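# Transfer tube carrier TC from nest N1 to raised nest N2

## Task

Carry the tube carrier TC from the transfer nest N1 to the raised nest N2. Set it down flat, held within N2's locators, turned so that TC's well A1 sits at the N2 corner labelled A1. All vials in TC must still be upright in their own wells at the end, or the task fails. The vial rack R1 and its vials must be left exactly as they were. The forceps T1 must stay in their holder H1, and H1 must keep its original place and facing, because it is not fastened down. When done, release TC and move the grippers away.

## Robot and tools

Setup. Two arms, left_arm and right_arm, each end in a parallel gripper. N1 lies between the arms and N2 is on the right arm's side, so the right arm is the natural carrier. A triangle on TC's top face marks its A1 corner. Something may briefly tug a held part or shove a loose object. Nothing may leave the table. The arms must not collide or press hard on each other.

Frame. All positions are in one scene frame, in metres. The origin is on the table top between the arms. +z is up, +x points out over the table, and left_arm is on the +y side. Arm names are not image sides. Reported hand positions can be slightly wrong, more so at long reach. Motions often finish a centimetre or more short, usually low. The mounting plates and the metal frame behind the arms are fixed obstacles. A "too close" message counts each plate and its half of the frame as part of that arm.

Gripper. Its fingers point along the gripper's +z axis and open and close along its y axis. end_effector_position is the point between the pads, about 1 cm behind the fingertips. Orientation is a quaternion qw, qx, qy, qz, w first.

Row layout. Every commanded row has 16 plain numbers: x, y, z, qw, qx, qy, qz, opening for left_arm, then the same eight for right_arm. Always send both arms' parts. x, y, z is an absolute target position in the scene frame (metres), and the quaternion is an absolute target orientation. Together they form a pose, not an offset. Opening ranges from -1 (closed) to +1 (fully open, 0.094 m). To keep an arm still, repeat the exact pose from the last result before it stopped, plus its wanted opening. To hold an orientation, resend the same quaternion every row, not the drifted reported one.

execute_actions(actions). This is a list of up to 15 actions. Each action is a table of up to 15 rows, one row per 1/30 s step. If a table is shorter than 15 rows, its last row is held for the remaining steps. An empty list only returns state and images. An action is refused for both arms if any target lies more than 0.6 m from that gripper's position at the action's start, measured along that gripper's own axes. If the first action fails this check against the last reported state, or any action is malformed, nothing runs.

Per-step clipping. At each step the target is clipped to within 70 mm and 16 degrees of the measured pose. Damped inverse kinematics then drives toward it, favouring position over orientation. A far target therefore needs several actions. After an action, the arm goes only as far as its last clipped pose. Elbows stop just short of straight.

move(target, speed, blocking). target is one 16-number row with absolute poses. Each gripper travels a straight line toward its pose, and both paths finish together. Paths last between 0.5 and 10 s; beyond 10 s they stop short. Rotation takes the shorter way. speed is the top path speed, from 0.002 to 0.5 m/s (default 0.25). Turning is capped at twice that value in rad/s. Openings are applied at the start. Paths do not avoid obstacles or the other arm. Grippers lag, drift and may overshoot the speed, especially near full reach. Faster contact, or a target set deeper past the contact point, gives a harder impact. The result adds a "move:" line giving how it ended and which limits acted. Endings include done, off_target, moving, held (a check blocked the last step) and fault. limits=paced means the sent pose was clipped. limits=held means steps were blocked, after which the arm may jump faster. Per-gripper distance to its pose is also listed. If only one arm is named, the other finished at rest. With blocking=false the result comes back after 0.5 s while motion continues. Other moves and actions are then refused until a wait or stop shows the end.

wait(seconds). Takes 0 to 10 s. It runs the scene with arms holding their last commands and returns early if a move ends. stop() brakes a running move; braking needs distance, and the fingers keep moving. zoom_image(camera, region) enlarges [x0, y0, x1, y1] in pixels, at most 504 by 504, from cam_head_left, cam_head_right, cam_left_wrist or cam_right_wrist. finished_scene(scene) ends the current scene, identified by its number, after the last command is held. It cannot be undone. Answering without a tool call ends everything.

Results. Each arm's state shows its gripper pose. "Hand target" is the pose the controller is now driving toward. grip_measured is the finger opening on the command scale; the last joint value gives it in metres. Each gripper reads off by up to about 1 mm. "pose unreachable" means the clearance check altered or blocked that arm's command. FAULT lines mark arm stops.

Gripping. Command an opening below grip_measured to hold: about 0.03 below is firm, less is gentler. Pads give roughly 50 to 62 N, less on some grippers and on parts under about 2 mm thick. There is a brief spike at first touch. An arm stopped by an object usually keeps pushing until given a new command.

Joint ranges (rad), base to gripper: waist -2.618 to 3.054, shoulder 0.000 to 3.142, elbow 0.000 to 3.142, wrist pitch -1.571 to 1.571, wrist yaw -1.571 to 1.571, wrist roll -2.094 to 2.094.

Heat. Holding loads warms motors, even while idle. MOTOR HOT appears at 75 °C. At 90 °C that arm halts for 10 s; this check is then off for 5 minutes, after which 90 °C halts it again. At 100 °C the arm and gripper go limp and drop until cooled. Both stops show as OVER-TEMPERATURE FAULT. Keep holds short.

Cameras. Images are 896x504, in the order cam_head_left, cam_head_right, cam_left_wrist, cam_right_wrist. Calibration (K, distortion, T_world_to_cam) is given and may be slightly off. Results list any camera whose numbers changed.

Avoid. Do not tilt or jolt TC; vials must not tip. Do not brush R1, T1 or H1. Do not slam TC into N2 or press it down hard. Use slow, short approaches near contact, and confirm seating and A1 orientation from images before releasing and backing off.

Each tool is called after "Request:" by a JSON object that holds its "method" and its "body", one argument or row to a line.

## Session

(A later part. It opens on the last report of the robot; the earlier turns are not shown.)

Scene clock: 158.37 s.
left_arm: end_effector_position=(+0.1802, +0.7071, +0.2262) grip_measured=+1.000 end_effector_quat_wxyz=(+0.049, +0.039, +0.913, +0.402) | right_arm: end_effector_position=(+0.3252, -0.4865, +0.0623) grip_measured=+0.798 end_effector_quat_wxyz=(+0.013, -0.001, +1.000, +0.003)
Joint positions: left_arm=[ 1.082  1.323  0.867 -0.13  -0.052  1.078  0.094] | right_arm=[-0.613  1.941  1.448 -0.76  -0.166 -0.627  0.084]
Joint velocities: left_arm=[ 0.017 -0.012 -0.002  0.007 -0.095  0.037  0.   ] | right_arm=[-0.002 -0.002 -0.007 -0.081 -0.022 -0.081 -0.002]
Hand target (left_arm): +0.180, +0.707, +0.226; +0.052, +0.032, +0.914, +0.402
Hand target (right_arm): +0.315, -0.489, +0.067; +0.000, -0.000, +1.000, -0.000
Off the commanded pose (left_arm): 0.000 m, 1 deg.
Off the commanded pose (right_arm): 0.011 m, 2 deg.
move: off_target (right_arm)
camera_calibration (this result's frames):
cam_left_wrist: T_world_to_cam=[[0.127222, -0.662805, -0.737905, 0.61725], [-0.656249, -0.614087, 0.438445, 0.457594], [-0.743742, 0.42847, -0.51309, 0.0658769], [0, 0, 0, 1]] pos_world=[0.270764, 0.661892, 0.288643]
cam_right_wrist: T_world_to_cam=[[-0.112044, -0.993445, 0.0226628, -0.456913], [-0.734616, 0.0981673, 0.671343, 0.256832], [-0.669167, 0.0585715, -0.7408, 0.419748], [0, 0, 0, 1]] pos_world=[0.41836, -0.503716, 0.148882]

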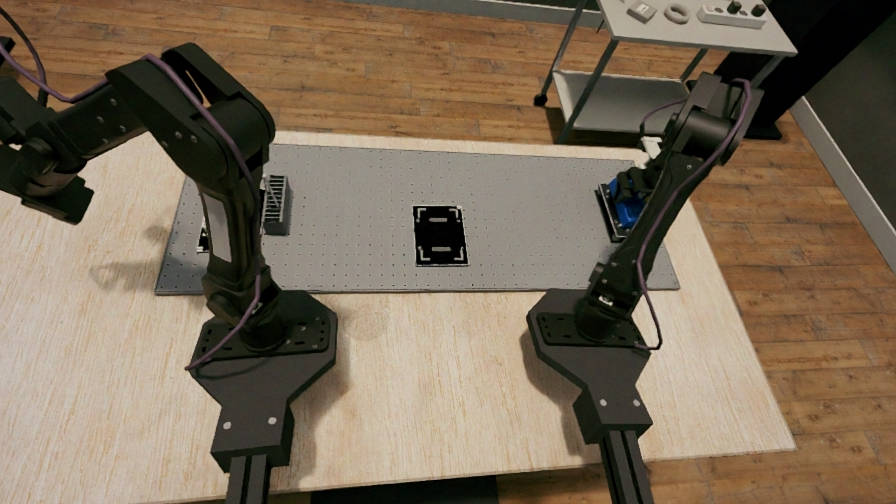

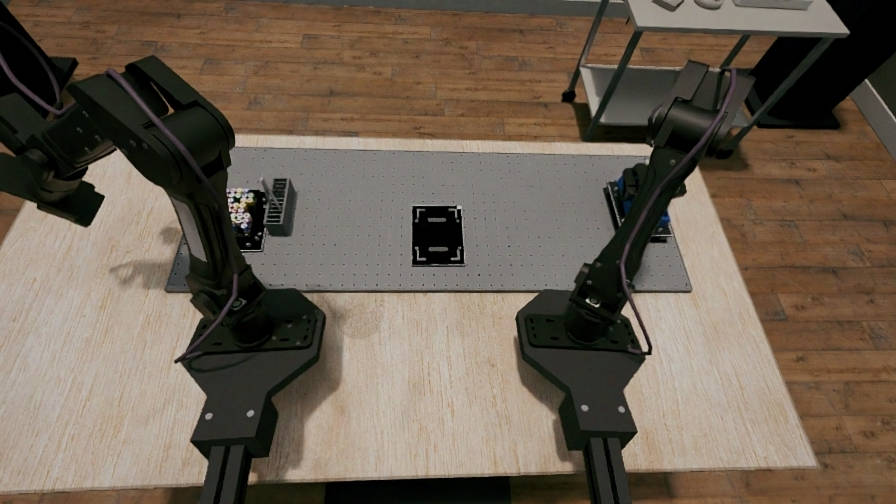

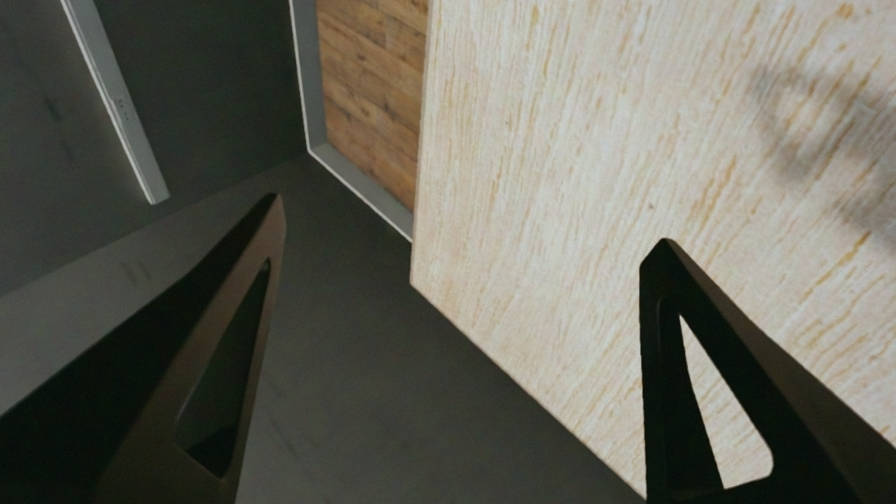

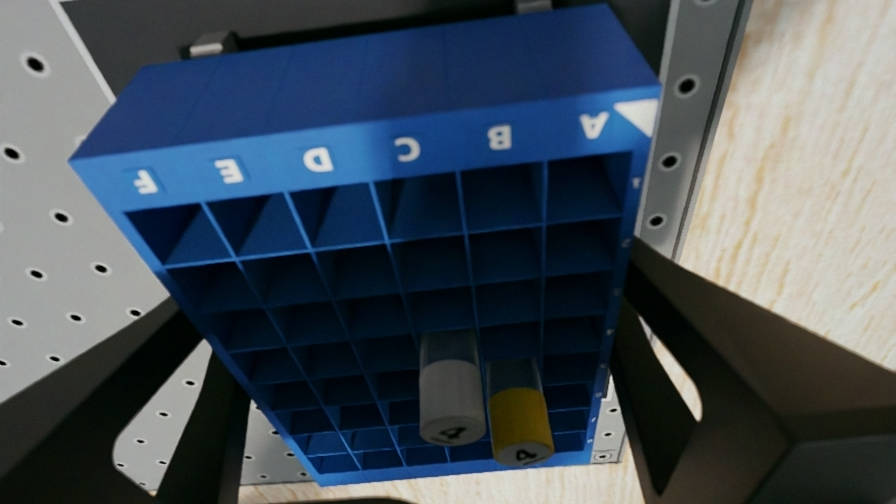

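Request:
{"method": "move", "body": {
  "target": [0.1802,0.7071,0.2262,0.052,0.032,0.914,0.402,1,0.318,-0.4885,0.074,-0.008,0,1,0,0.75],
  "speed": 0.01
}}

Scene clock: 170.43 s.
left_arm: end_effector_position=(+0.1802, +0.7071, +0.2262) grip_measured=+1.000 end_effector_quat_wxyz=(+0.050, +0.038, +0.913, +0.402) | right_arm: end_effector_position=(+0.3193, -0.4854, +0.0637) grip_measured=+0.798 end_effector_quat_wxyz=(-0.002, -0.001, +1.000, +0.005)
Joint positions: left_arm=[ 1.082  1.323  0.867 -0.13  -0.052  1.077  0.094] | right_arm=[-0.613  1.941  1.455 -0.792 -0.15  -0.629  0.084]
Joint velocities: left_arm=[ 0.007  0.012  0.002 -0.022  0.051 -0.007  0.   ] | right_arm=[ 0.002  0.002 -0.007 -0.007 -0.022 -0.007  0.   ]
Hand target (left_arm): +0.180, +0.707, +0.226; +0.052, +0.032, +0.914, +0.402
Hand target (right_arm): +0.318, -0.489, +0.074; -0.008, -0.000, +1.000, -0.001
Off the commanded pose (left_arm): 0.000 m, 1 deg.
Off the commanded pose (right_arm): 0.011 m, 1 deg.
move: off_target (right_arm)
camera_calibration (this result's frames):
cam_left_wrist: T_world_to_cam=[[0.127597, -0.662806, -0.737839, 0.617168], [-0.656214, -0.614235, 0.43829, 0.457727], [-0.743708, 0.428256, -0.513318, 0.0660738], [0, 0, 0, 1]] pos_world=[0.270758, 0.661919, 0.288671]
cam_right_wrist: T_world_to_cam=[[-0.112449, -0.993379, 0.0235369, -0.456354], [-0.714452, 0.0972922, 0.692888, 0.243272], [-0.69059, 0.0610987, -0.720661, 0.423509], [0, 0, 0, 1]] pos_world=[0.41496, -0.502877, 0.147387]

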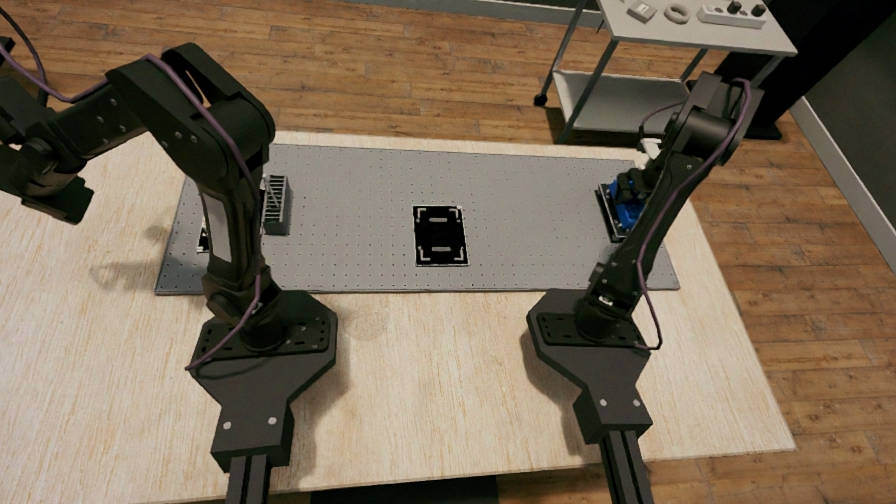

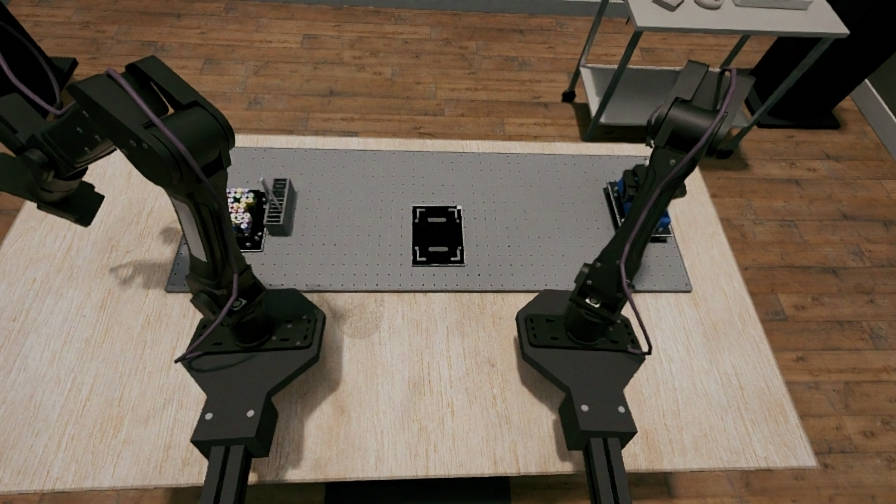

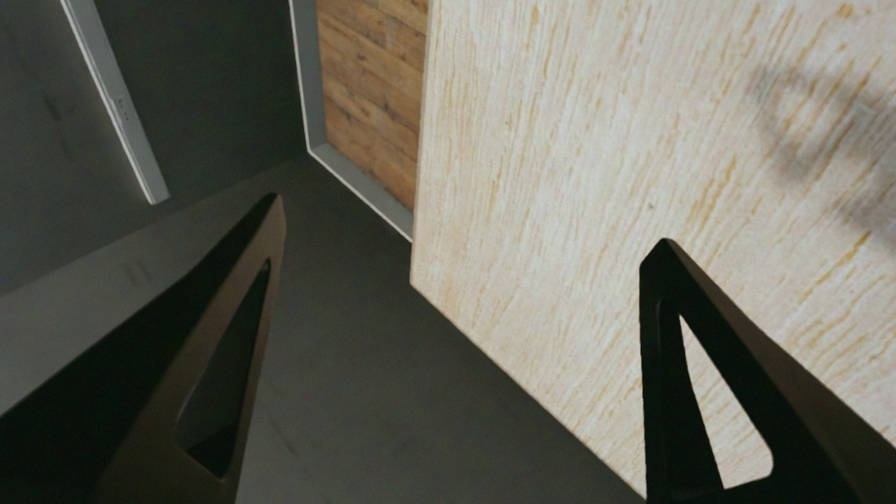

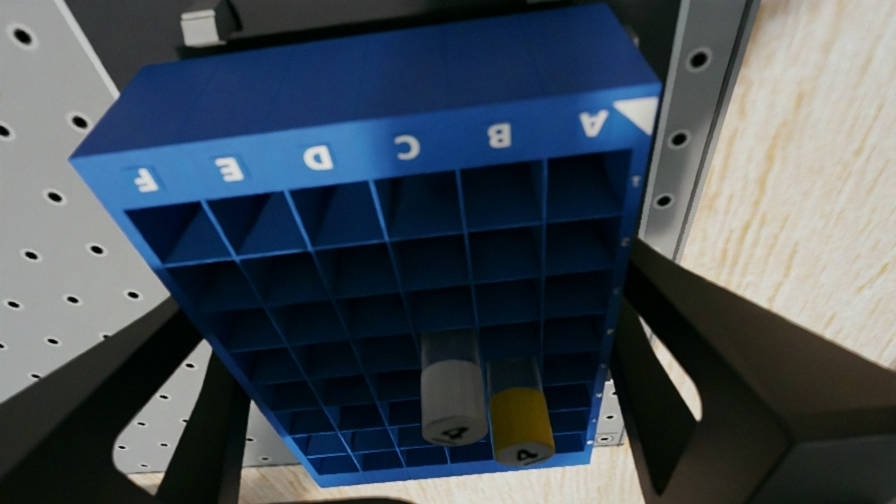

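Good. Lower.

Request:
{"method": "move", "body": {
  "target": [0.1802,0.7071,0.2262,0.052,0.032,0.914,0.402,1,0.323,-0.489,0.056,-0.004,0,1,0,0.75],
  "speed": 0.01
}}

Request:
{"method": "zoom_image", "body": {
  "camera": "cam_head_left",
  "region": [580, 160, 680, 255]
}}

Scene clock: 175.63 s.
left_arm: end_effector_position=(+0.1802, +0.7071, +0.2262) grip_measured=+1.000 end_effector_quat_wxyz=(+0.049, +0.039, +0.913, +0.402) | right_arm: end_effector_position=(+0.3200, -0.4861, +0.0563) grip_measured=+0.798 end_effector_quat_wxyz=(-0.003, -0.002, +1.000, +0.004)
Joint positions: left_arm=[ 1.082  1.323  0.867 -0.13  -0.052  1.078  0.094] | right_arm=[-0.609  1.96   1.455 -0.774 -0.146 -0.629  0.084]
Joint velocities: left_arm=[ 0.007  0.007  0.002  0.007 -0.007 -0.007  0.   ] | right_arm=[-0.012 -0.012  0.007  0.022 -0.007  0.037 -0.001]
Hand target (left_arm): +0.180, +0.707, +0.226; +0.052, +0.032, +0.914, +0.402
Hand target (right_arm): +0.323, -0.489, +0.056; -0.004, -0.000, +1.000, -0.000
Off the commanded pose (left_arm): 0.000 m, 1 deg.
Off the commanded pose (right_arm): 0.004 m, 1 deg.
move: done
camera_calibration (this result's frames):
cam_left_wrist: T_world_to_cam=[[0.127222, -0.662805, -0.737905, 0.61725], [-0.656249, -0.614087, 0.438445, 0.457594], [-0.743742, 0.42847, -0.51309, 0.0658769], [0, 0, 0, 1]] pos_world=[0.270764, 0.661892, 0.288643]
cam_right_wrist: T_world_to_cam=[[-0.108916, -0.993727, 0.0253855, -0.458202], [-0.712608, 0.0958584, 0.694983, 0.247559], [-0.693056, 0.0576051, -0.718578, 0.417691], [0, 0, 0, 1]] pos_world=[0.41599, -0.503119, 0.139726]

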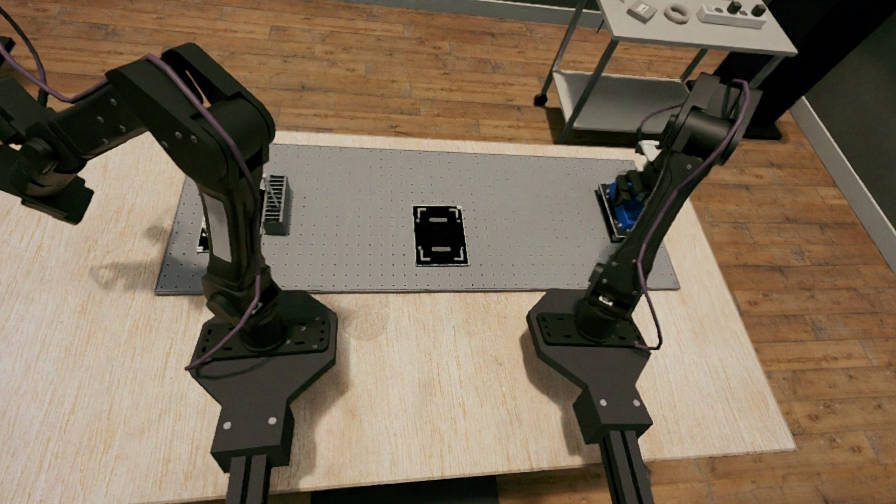

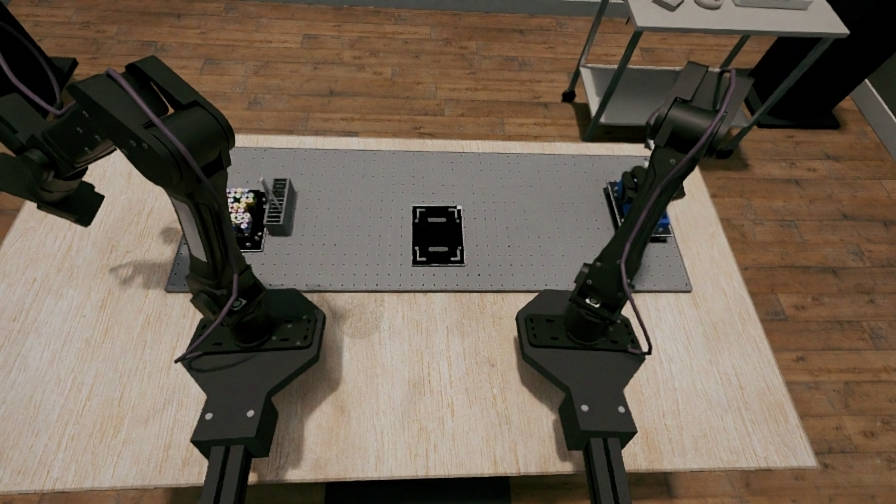

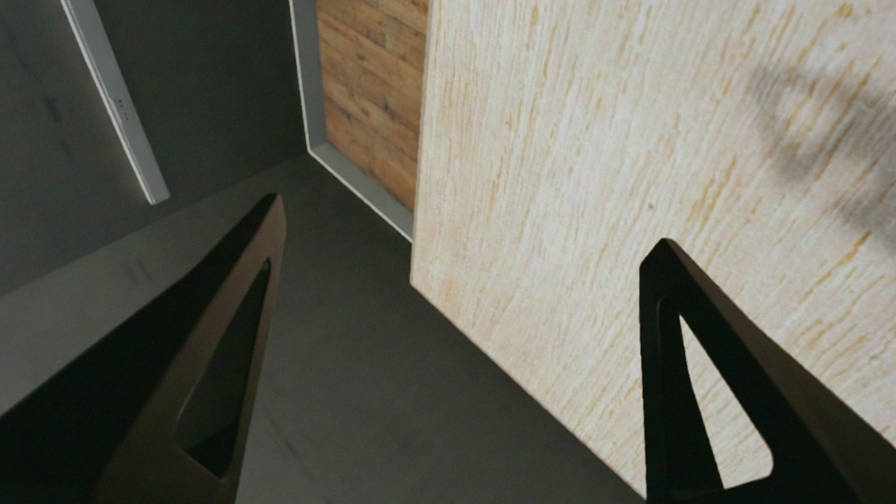

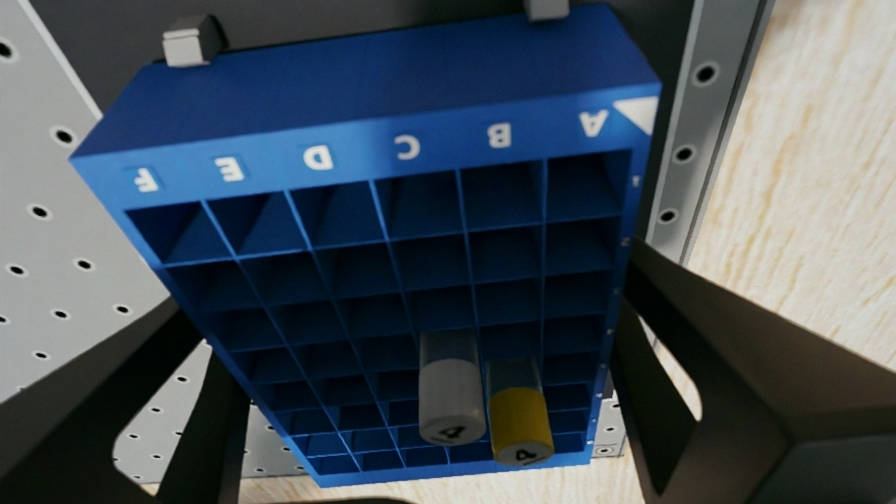

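Region (580, 160, 680, 255) of cam_head_left's 896x504 image, scaled by 5.040, with more detail than that image has; it fills the top 479 rows of this view, and the rest is white.

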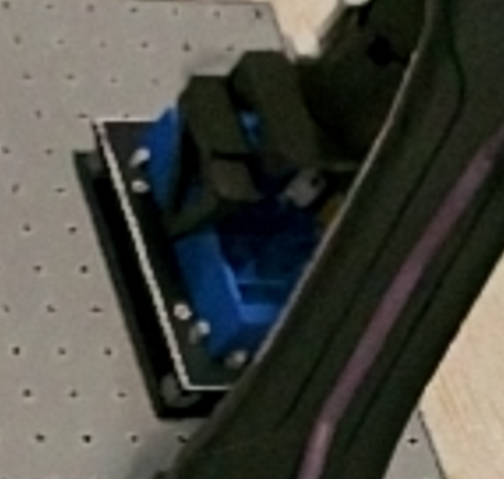

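In. Press to the bottom, release, retreat.

Request:
{"method": "move", "body": {
  "target": [0.1802,0.7071,0.2262,0.052,0.032,0.914,0.402,1,0.323,-0.488,0.049,0,0,1,0,0.75],
  "speed": 0.01
}}

Request:
{"method": "move", "body": {
  "target": [0.1802,0.7071,0.2262,0.052,0.032,0.914,0.402,1,0.321,-0.487,0.054,0,0,1,0,1],
  "speed": 0.02
}}

Request:
{"method": "move", "body": {
  "target": [0.1802,0.7071,0.2262,0.052,0.032,0.914,0.402,1,0.325,-0.489,0.15,0,0,1,0,1],
  "speed": 0.08
}}

Request:
{"method": "move", "body": {
  "target": [0.1802,0.7071,0.2262,0.052,0.032,0.914,0.402,1,0.25,-0.25,0.2,0,0,1,0,1]
}}

Request:
{"method": "zoom_image", "body": {
  "camera": "cam_head_left",
  "region": [580, 160, 680, 255]
}}

Scene clock: 184.30 s.
left_arm: end_effector_position=(+0.1802, +0.7071, +0.2262) grip_measured=+1.000 end_effector_quat_wxyz=(+0.049, +0.039, +0.913, +0.402) | right_arm: end_effector_position=(+0.3201, -0.4867, +0.0555) grip_measured=+0.798 end_effector_quat_wxyz=(-0.004, -0.002, +1.000, +0.002)
Joint positions: left_arm=[ 1.082  1.323  0.867 -0.13  -0.052  1.078  0.094] | right_arm=[-0.608  1.962  1.455 -0.771 -0.141 -0.627  0.084]
Joint velocities: left_arm=[ 0.012 -0.007 -0.012 -0.051 -0.007 -0.022  0.   ] | right_arm=[-0.002 -0.002 -0.002 -0.066 -0.007 -0.051 -0.001]
Hand target (left_arm): +0.180, +0.707, +0.226; +0.052, +0.032, +0.914, +0.402
Hand target (right_arm): +0.323, -0.488, +0.049; -0.000, +0.000, +1.000, +0.000
Off the commanded pose (left_arm): 0.000 m, 1 deg.
Off the commanded pose (right_arm): 0.007 m, 1 deg.
move: done
camera_calibration (this result's frames):
cam_left_wrist: T_world_to_cam=[[0.127222, -0.662805, -0.737905, 0.61725], [-0.656249, -0.614087, 0.438445, 0.457594], [-0.743742, 0.42847, -0.51309, 0.0658769], [0, 0, 0, 1]] pos_world=[0.270764, 0.661892, 0.288643]
cam_right_wrist: T_world_to_cam=[[-0.110231, -0.993456, 0.0299063, -0.458498], [-0.711137, 0.0998556, 0.695926, 0.249602], [-0.694358, 0.0554453, -0.717491, 0.416482], [0, 0, 0, 1]] pos_world=[0.416148, -0.503514, 0.13883]

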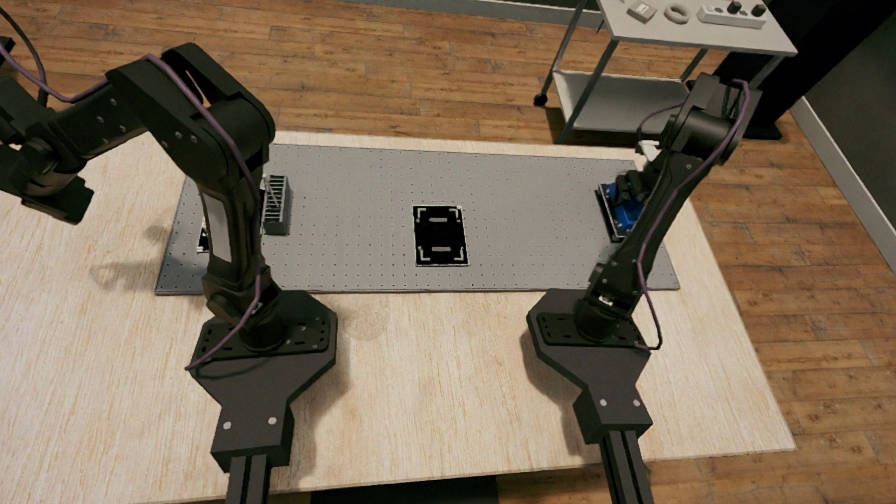

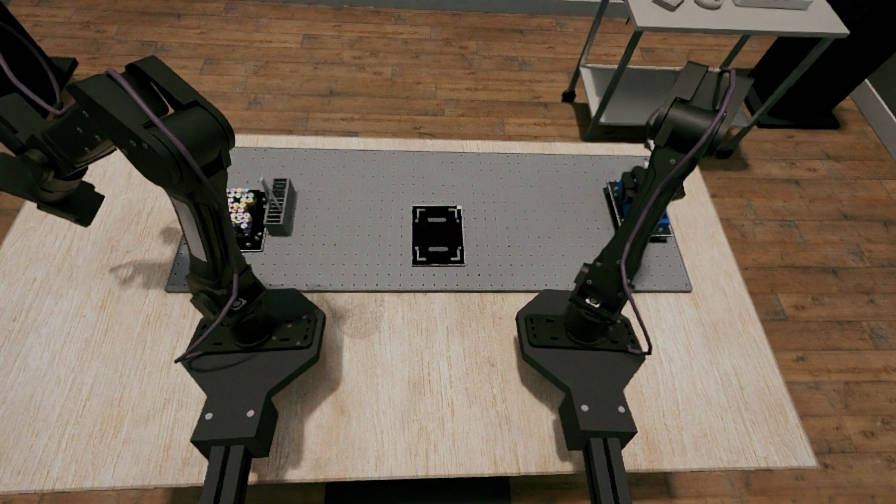

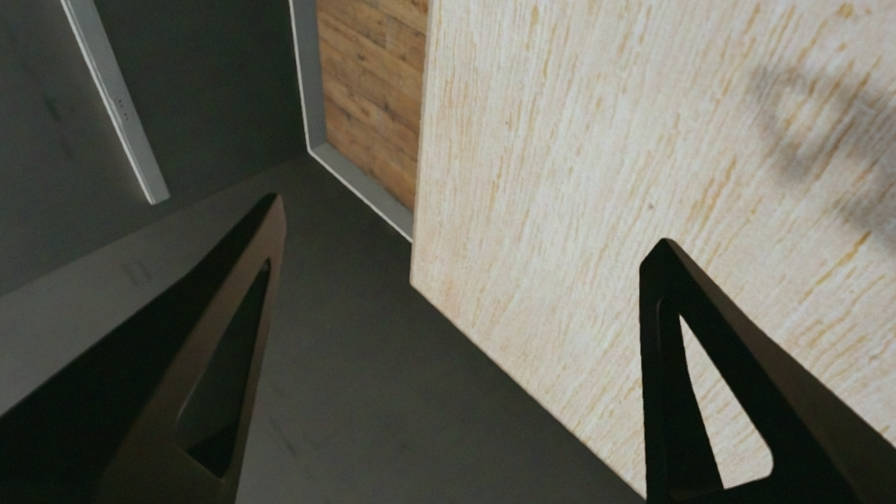

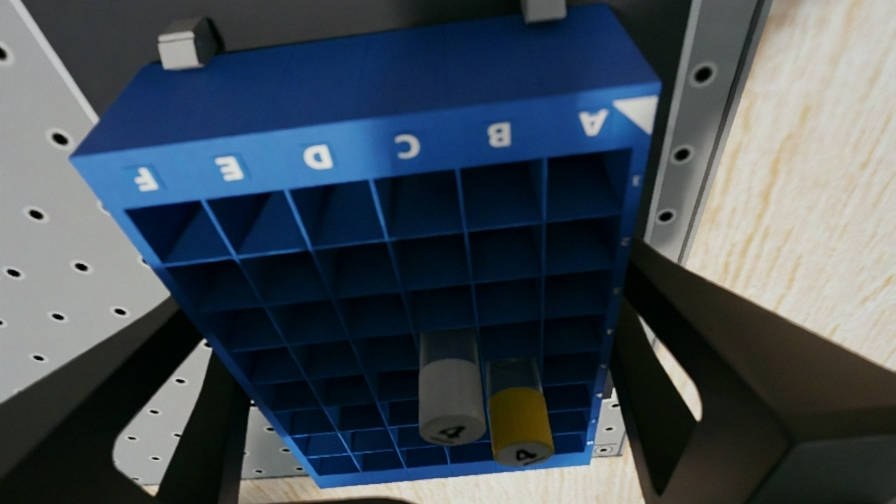

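Scene clock: 185.00 s.
left_arm: end_effector_position=(+0.1802, +0.7071, +0.2262) grip_measured=+1.000 end_effector_quat_wxyz=(+0.049, +0.039, +0.913, +0.402) | right_arm: end_effector_position=(+0.3200, -0.4867, +0.0555) grip_measured=+1.000 end_effector_quat_wxyz=(-0.005, -0.002, +1.000, +0.002)
Joint positions: left_arm=[ 1.082  1.323  0.867 -0.13  -0.052  1.078  0.094] | right_arm=[-0.608  1.962  1.455 -0.771 -0.141 -0.627  0.094]
Joint velocities: left_arm=[-0.007 -0.022 -0.027  0.022  0.022 -0.066  0.   ] | right_arm=[ 0.012 -0.002  0.007 -0.022  0.007 -0.022  0.   ]
Hand target (left_arm): +0.180, +0.707, +0.226; +0.052, +0.032, +0.914, +0.402
Hand target (right_arm): +0.321, -0.487, +0.054; +0.000, -0.000, +1.000, +0.000
Off the commanded pose (left_arm): 0.000 m, 1 deg.
Off the commanded pose (right_arm): 0.002 m, 1 deg.
move: done
camera_calibration (this result's frames):
cam_left_wrist: T_world_to_cam=[[0.127222, -0.662805, -0.737905, 0.61725], [-0.656249, -0.614087, 0.438445, 0.457594], [-0.743742, 0.42847, -0.51309, 0.0658769], [0, 0, 0, 1]] pos_world=[0.270764, 0.661892, 0.288643]
cam_right_wrist: T_world_to_cam=[[-0.110266, -0.993448, 0.0300538, -0.458504], [-0.710764, 0.0999544, 0.696293, 0.249426], [-0.694735, 0.0554164, -0.717128, 0.416489], [0, 0, 0, 1]] pos_world=[0.416075, -0.503511, 0.138782]

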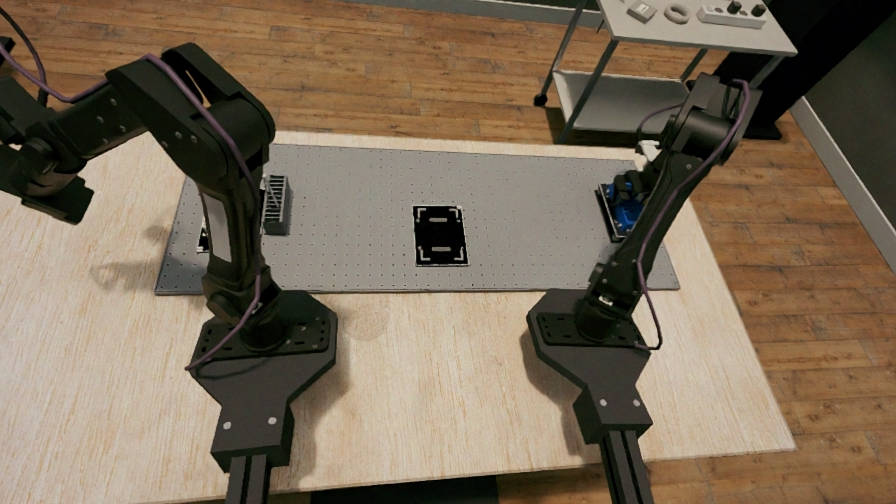

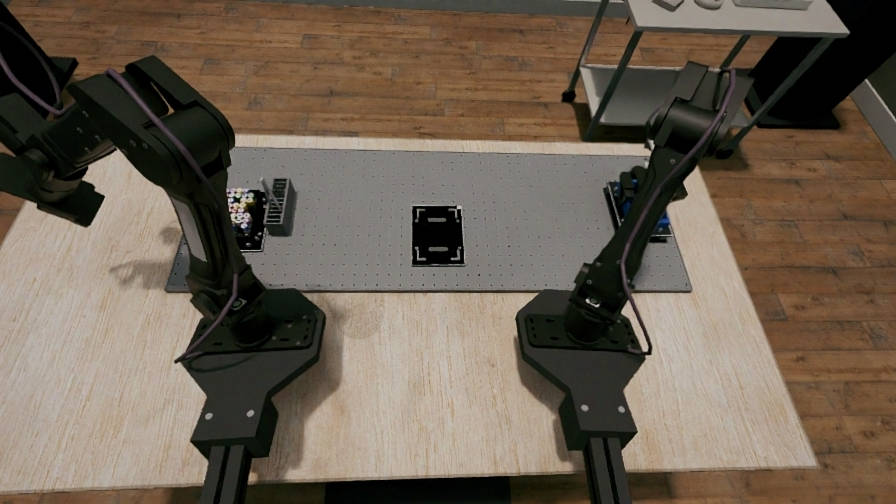

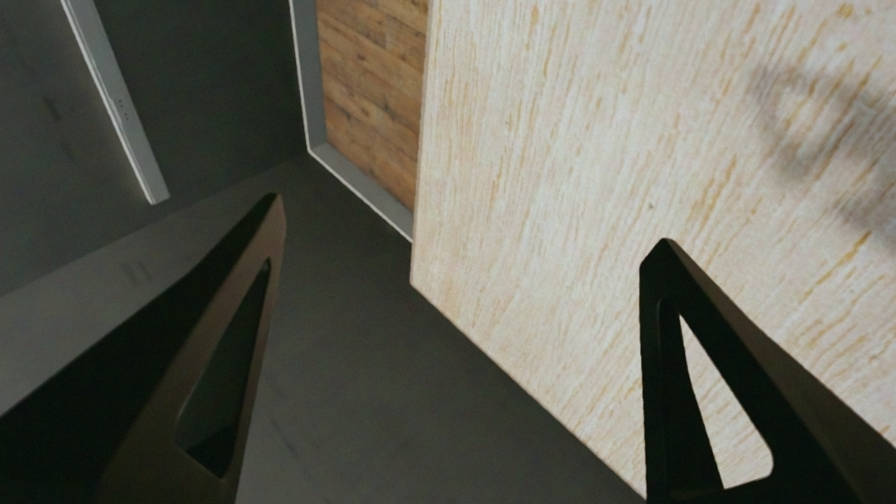

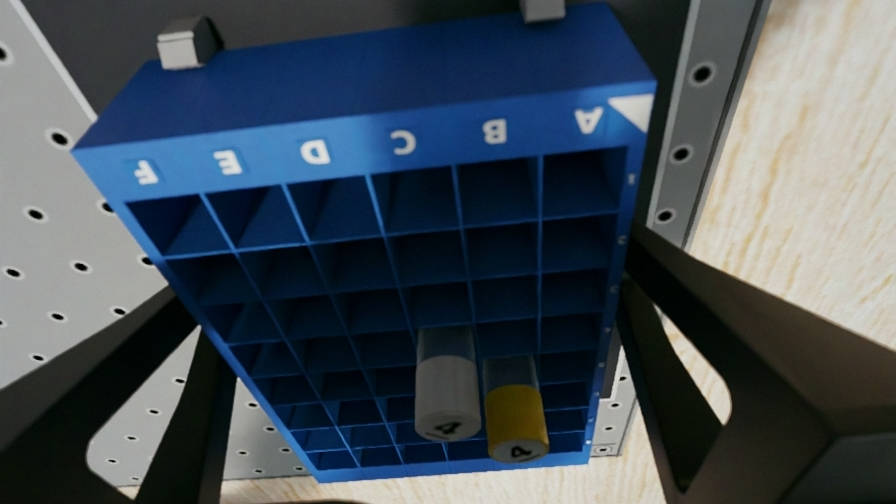

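Scene clock: 186.73 s.
left_arm: end_effector_position=(+0.1802, +0.7071, +0.2262) grip_measured=+1.000 end_effector_quat_wxyz=(+0.050, +0.038, +0.913, +0.402) | right_arm: end_effector_position=(+0.3173, -0.4835, +0.1320) grip_measured=+1.000 end_effector_quat_wxyz=(-0.023, +0.003, +1.000, +0.010)
Joint positions: left_arm=[ 1.082  1.323  0.867 -0.13  -0.052  1.077  0.094] | right_arm=[-0.632  1.859  1.613 -1.075 -0.14  -0.646  0.094]
Joint velocities: left_arm=[-0.007 -0.002  0.012  0.022 -0.037  0.037  0.   ] | right_arm=[ 0.002 -0.012 -0.002 -0.081  0.007 -0.066  0.   ]
Hand target (left_arm): +0.180, +0.707, +0.226; +0.052, +0.032, +0.914, +0.402
Hand target (right_arm): +0.324, -0.489, +0.150; -0.000, -0.000, +1.000, -0.000
Off the commanded pose (left_arm): 0.000 m, 1 deg.
Off the commanded pose (right_arm): 0.020 m, 3 deg.
move: off_target (right_arm)
camera_calibration (this result's frames):
cam_left_wrist: T_world_to_cam=[[0.127597, -0.662806, -0.737839, 0.617168], [-0.656214, -0.614235, 0.43829, 0.457727], [-0.743708, 0.428256, -0.513318, 0.0660738], [0, 0, 0, 1]] pos_world=[0.270758, 0.661919, 0.288671]
cam_right_wrist: T_world_to_cam=[[-0.118865, -0.992764, 0.0170498, -0.453153], [-0.684448, 0.0943654, 0.722929, 0.179323], [-0.719306, 0.0742609, -0.690712, 0.482764], [0, 0, 0, 1]] pos_world=[0.416129, -0.502647, 0.21154]

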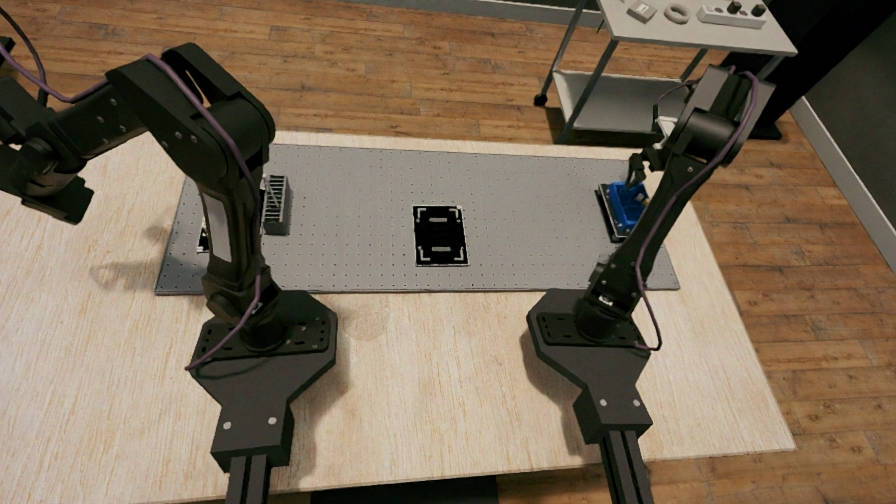

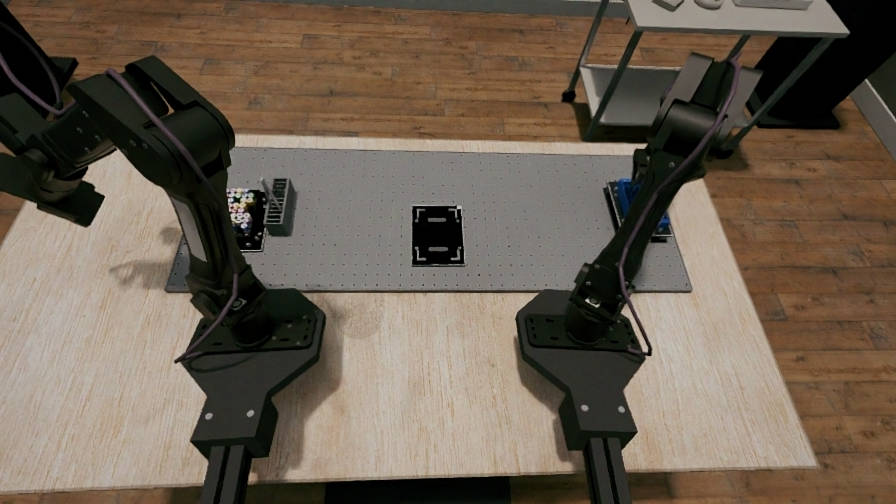

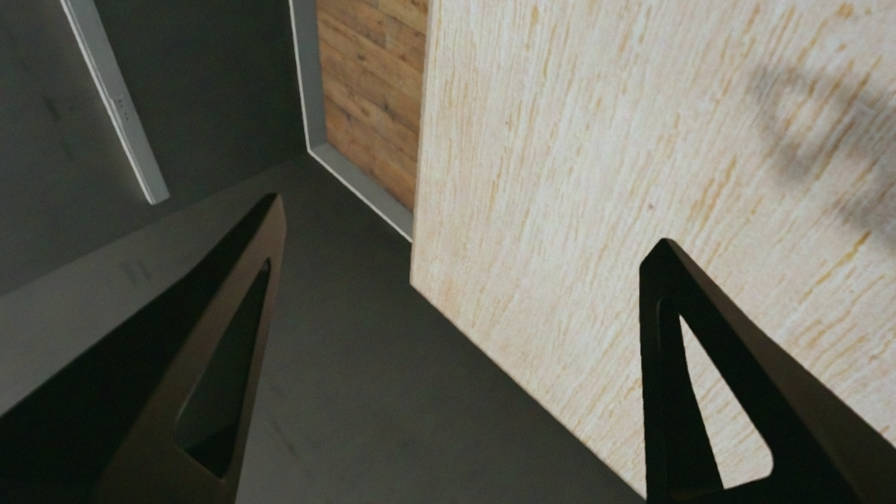

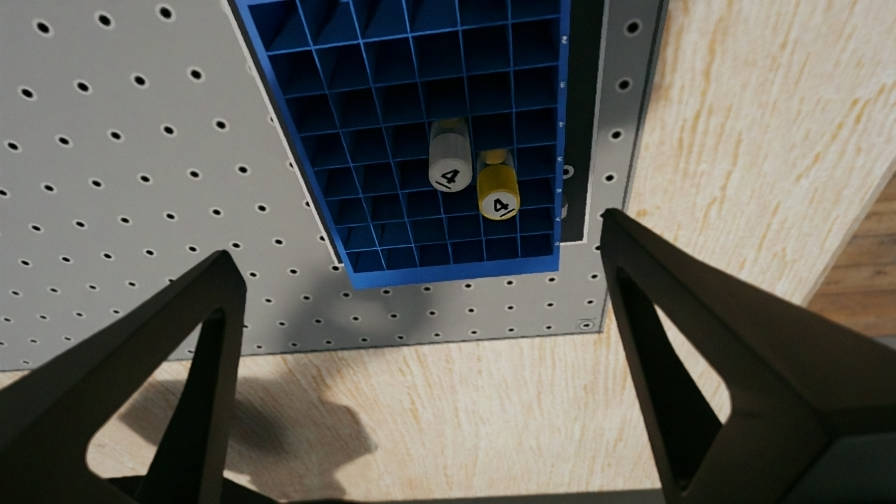

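Scene clock: 188.50 s.
left_arm: end_effector_position=(+0.1802, +0.7071, +0.2262) grip_measured=+1.000 end_effector_quat_wxyz=(+0.050, +0.038, +0.913, +0.402) | right_arm: end_effector_position=(+0.2524, -0.2498, +0.1976) grip_measured=+1.000 end_effector_quat_wxyz=(-0.002, -0.002, +1.000, +0.003)
Joint positions: left_arm=[ 1.082  1.323  0.867 -0.13  -0.052  1.077  0.094] | right_arm=[ 0.102  1.213  1.081 -1.12   0.077  0.049  0.094]
Joint velocities: left_arm=[-0.002  0.002 -0.002 -0.095  0.051 -0.037  0.   ] | right_arm=[-0.002  0.002 -0.012 -0.051 -0.022  0.007  0.   ]
Hand target (left_arm): +0.180, +0.707, +0.226; +0.052, +0.032, +0.914, +0.402
Hand target (right_arm): +0.250, -0.250, +0.202; +0.004, +0.000, +1.000, -0.000
Off the commanded pose (left_arm): 0.000 m, 1 deg.
Off the commanded pose (right_arm): 0.003 m, 0 deg.
move: done
camera_calibration (this result's frames):
cam_left_wrist: T_world_to_cam=[[0.127597, -0.662806, -0.737839, 0.617168], [-0.656214, -0.614235, 0.43829, 0.457727], [-0.743708, 0.428256, -0.513318, 0.0660738], [0, 0, 0, 1]] pos_world=[0.270758, 0.661919, 0.288671]
cam_right_wrist: T_world_to_cam=[[-0.109928, -0.993587, 0.0264772, -0.234227], [-0.714226, 0.0974897, 0.693093, 0.079718], [-0.691229, 0.0572796, -0.720362, 0.458567], [0, 0, 0, 1]] pos_world=[0.348163, -0.266763, 0.281284]

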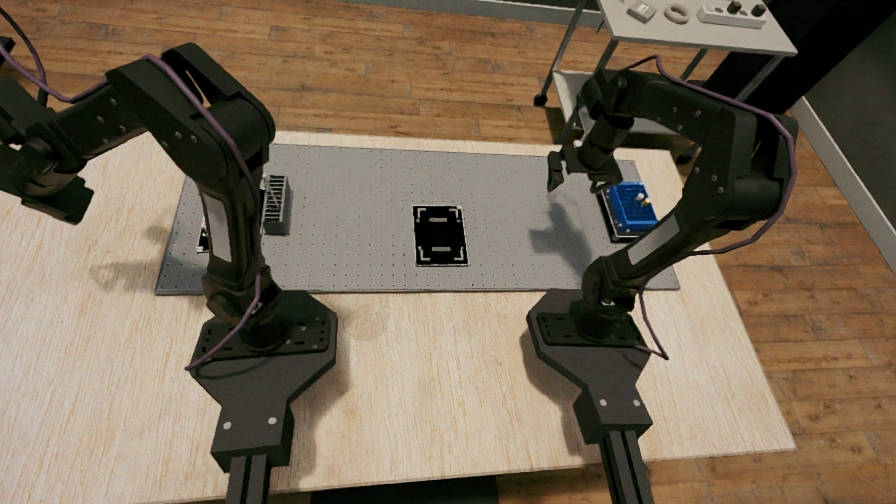

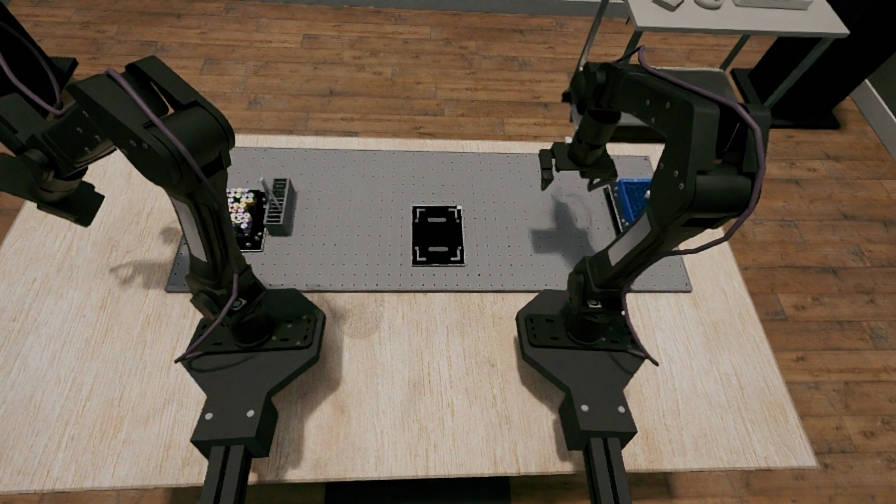

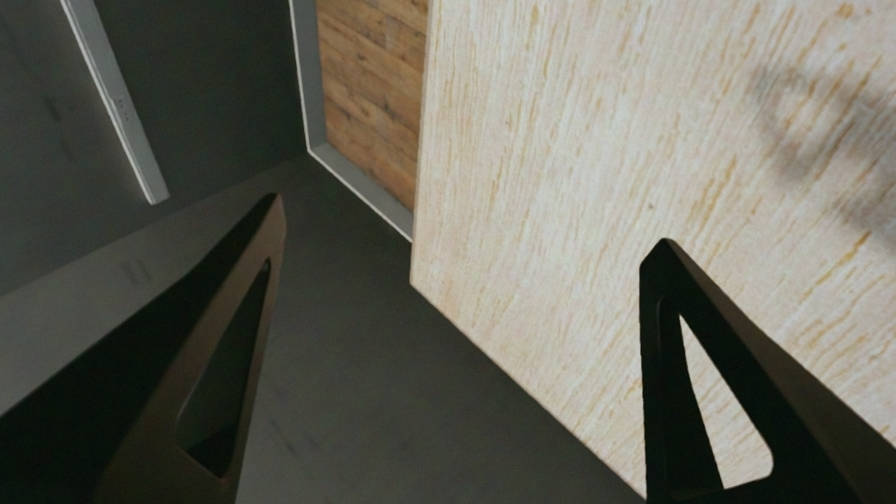

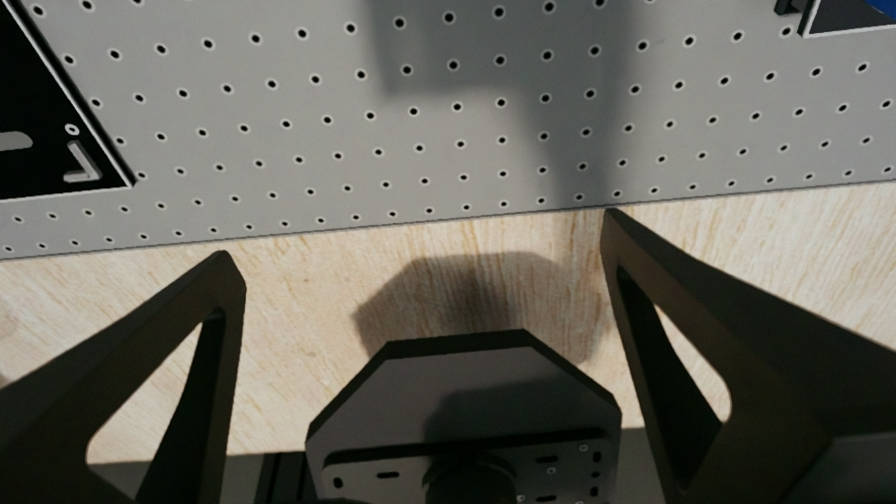

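Region (580, 160, 680, 255) of cam_head_left's 896x504 image, scaled by 5.040, with more detail than that image has; it fills the top 479 rows of this view, and the rest is white.

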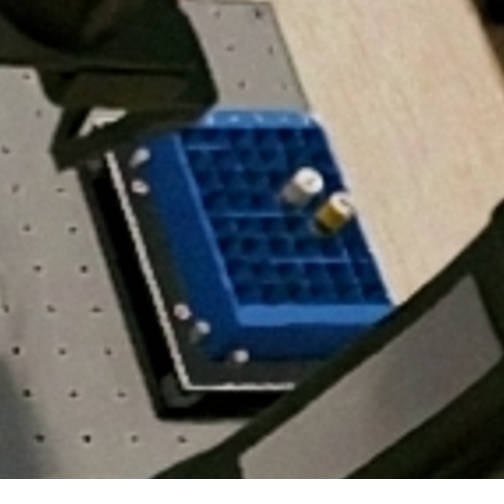

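Request:
{"method": "finished_scene", "body": {
  "scene": 1
}}

The scene is finished: the task was done.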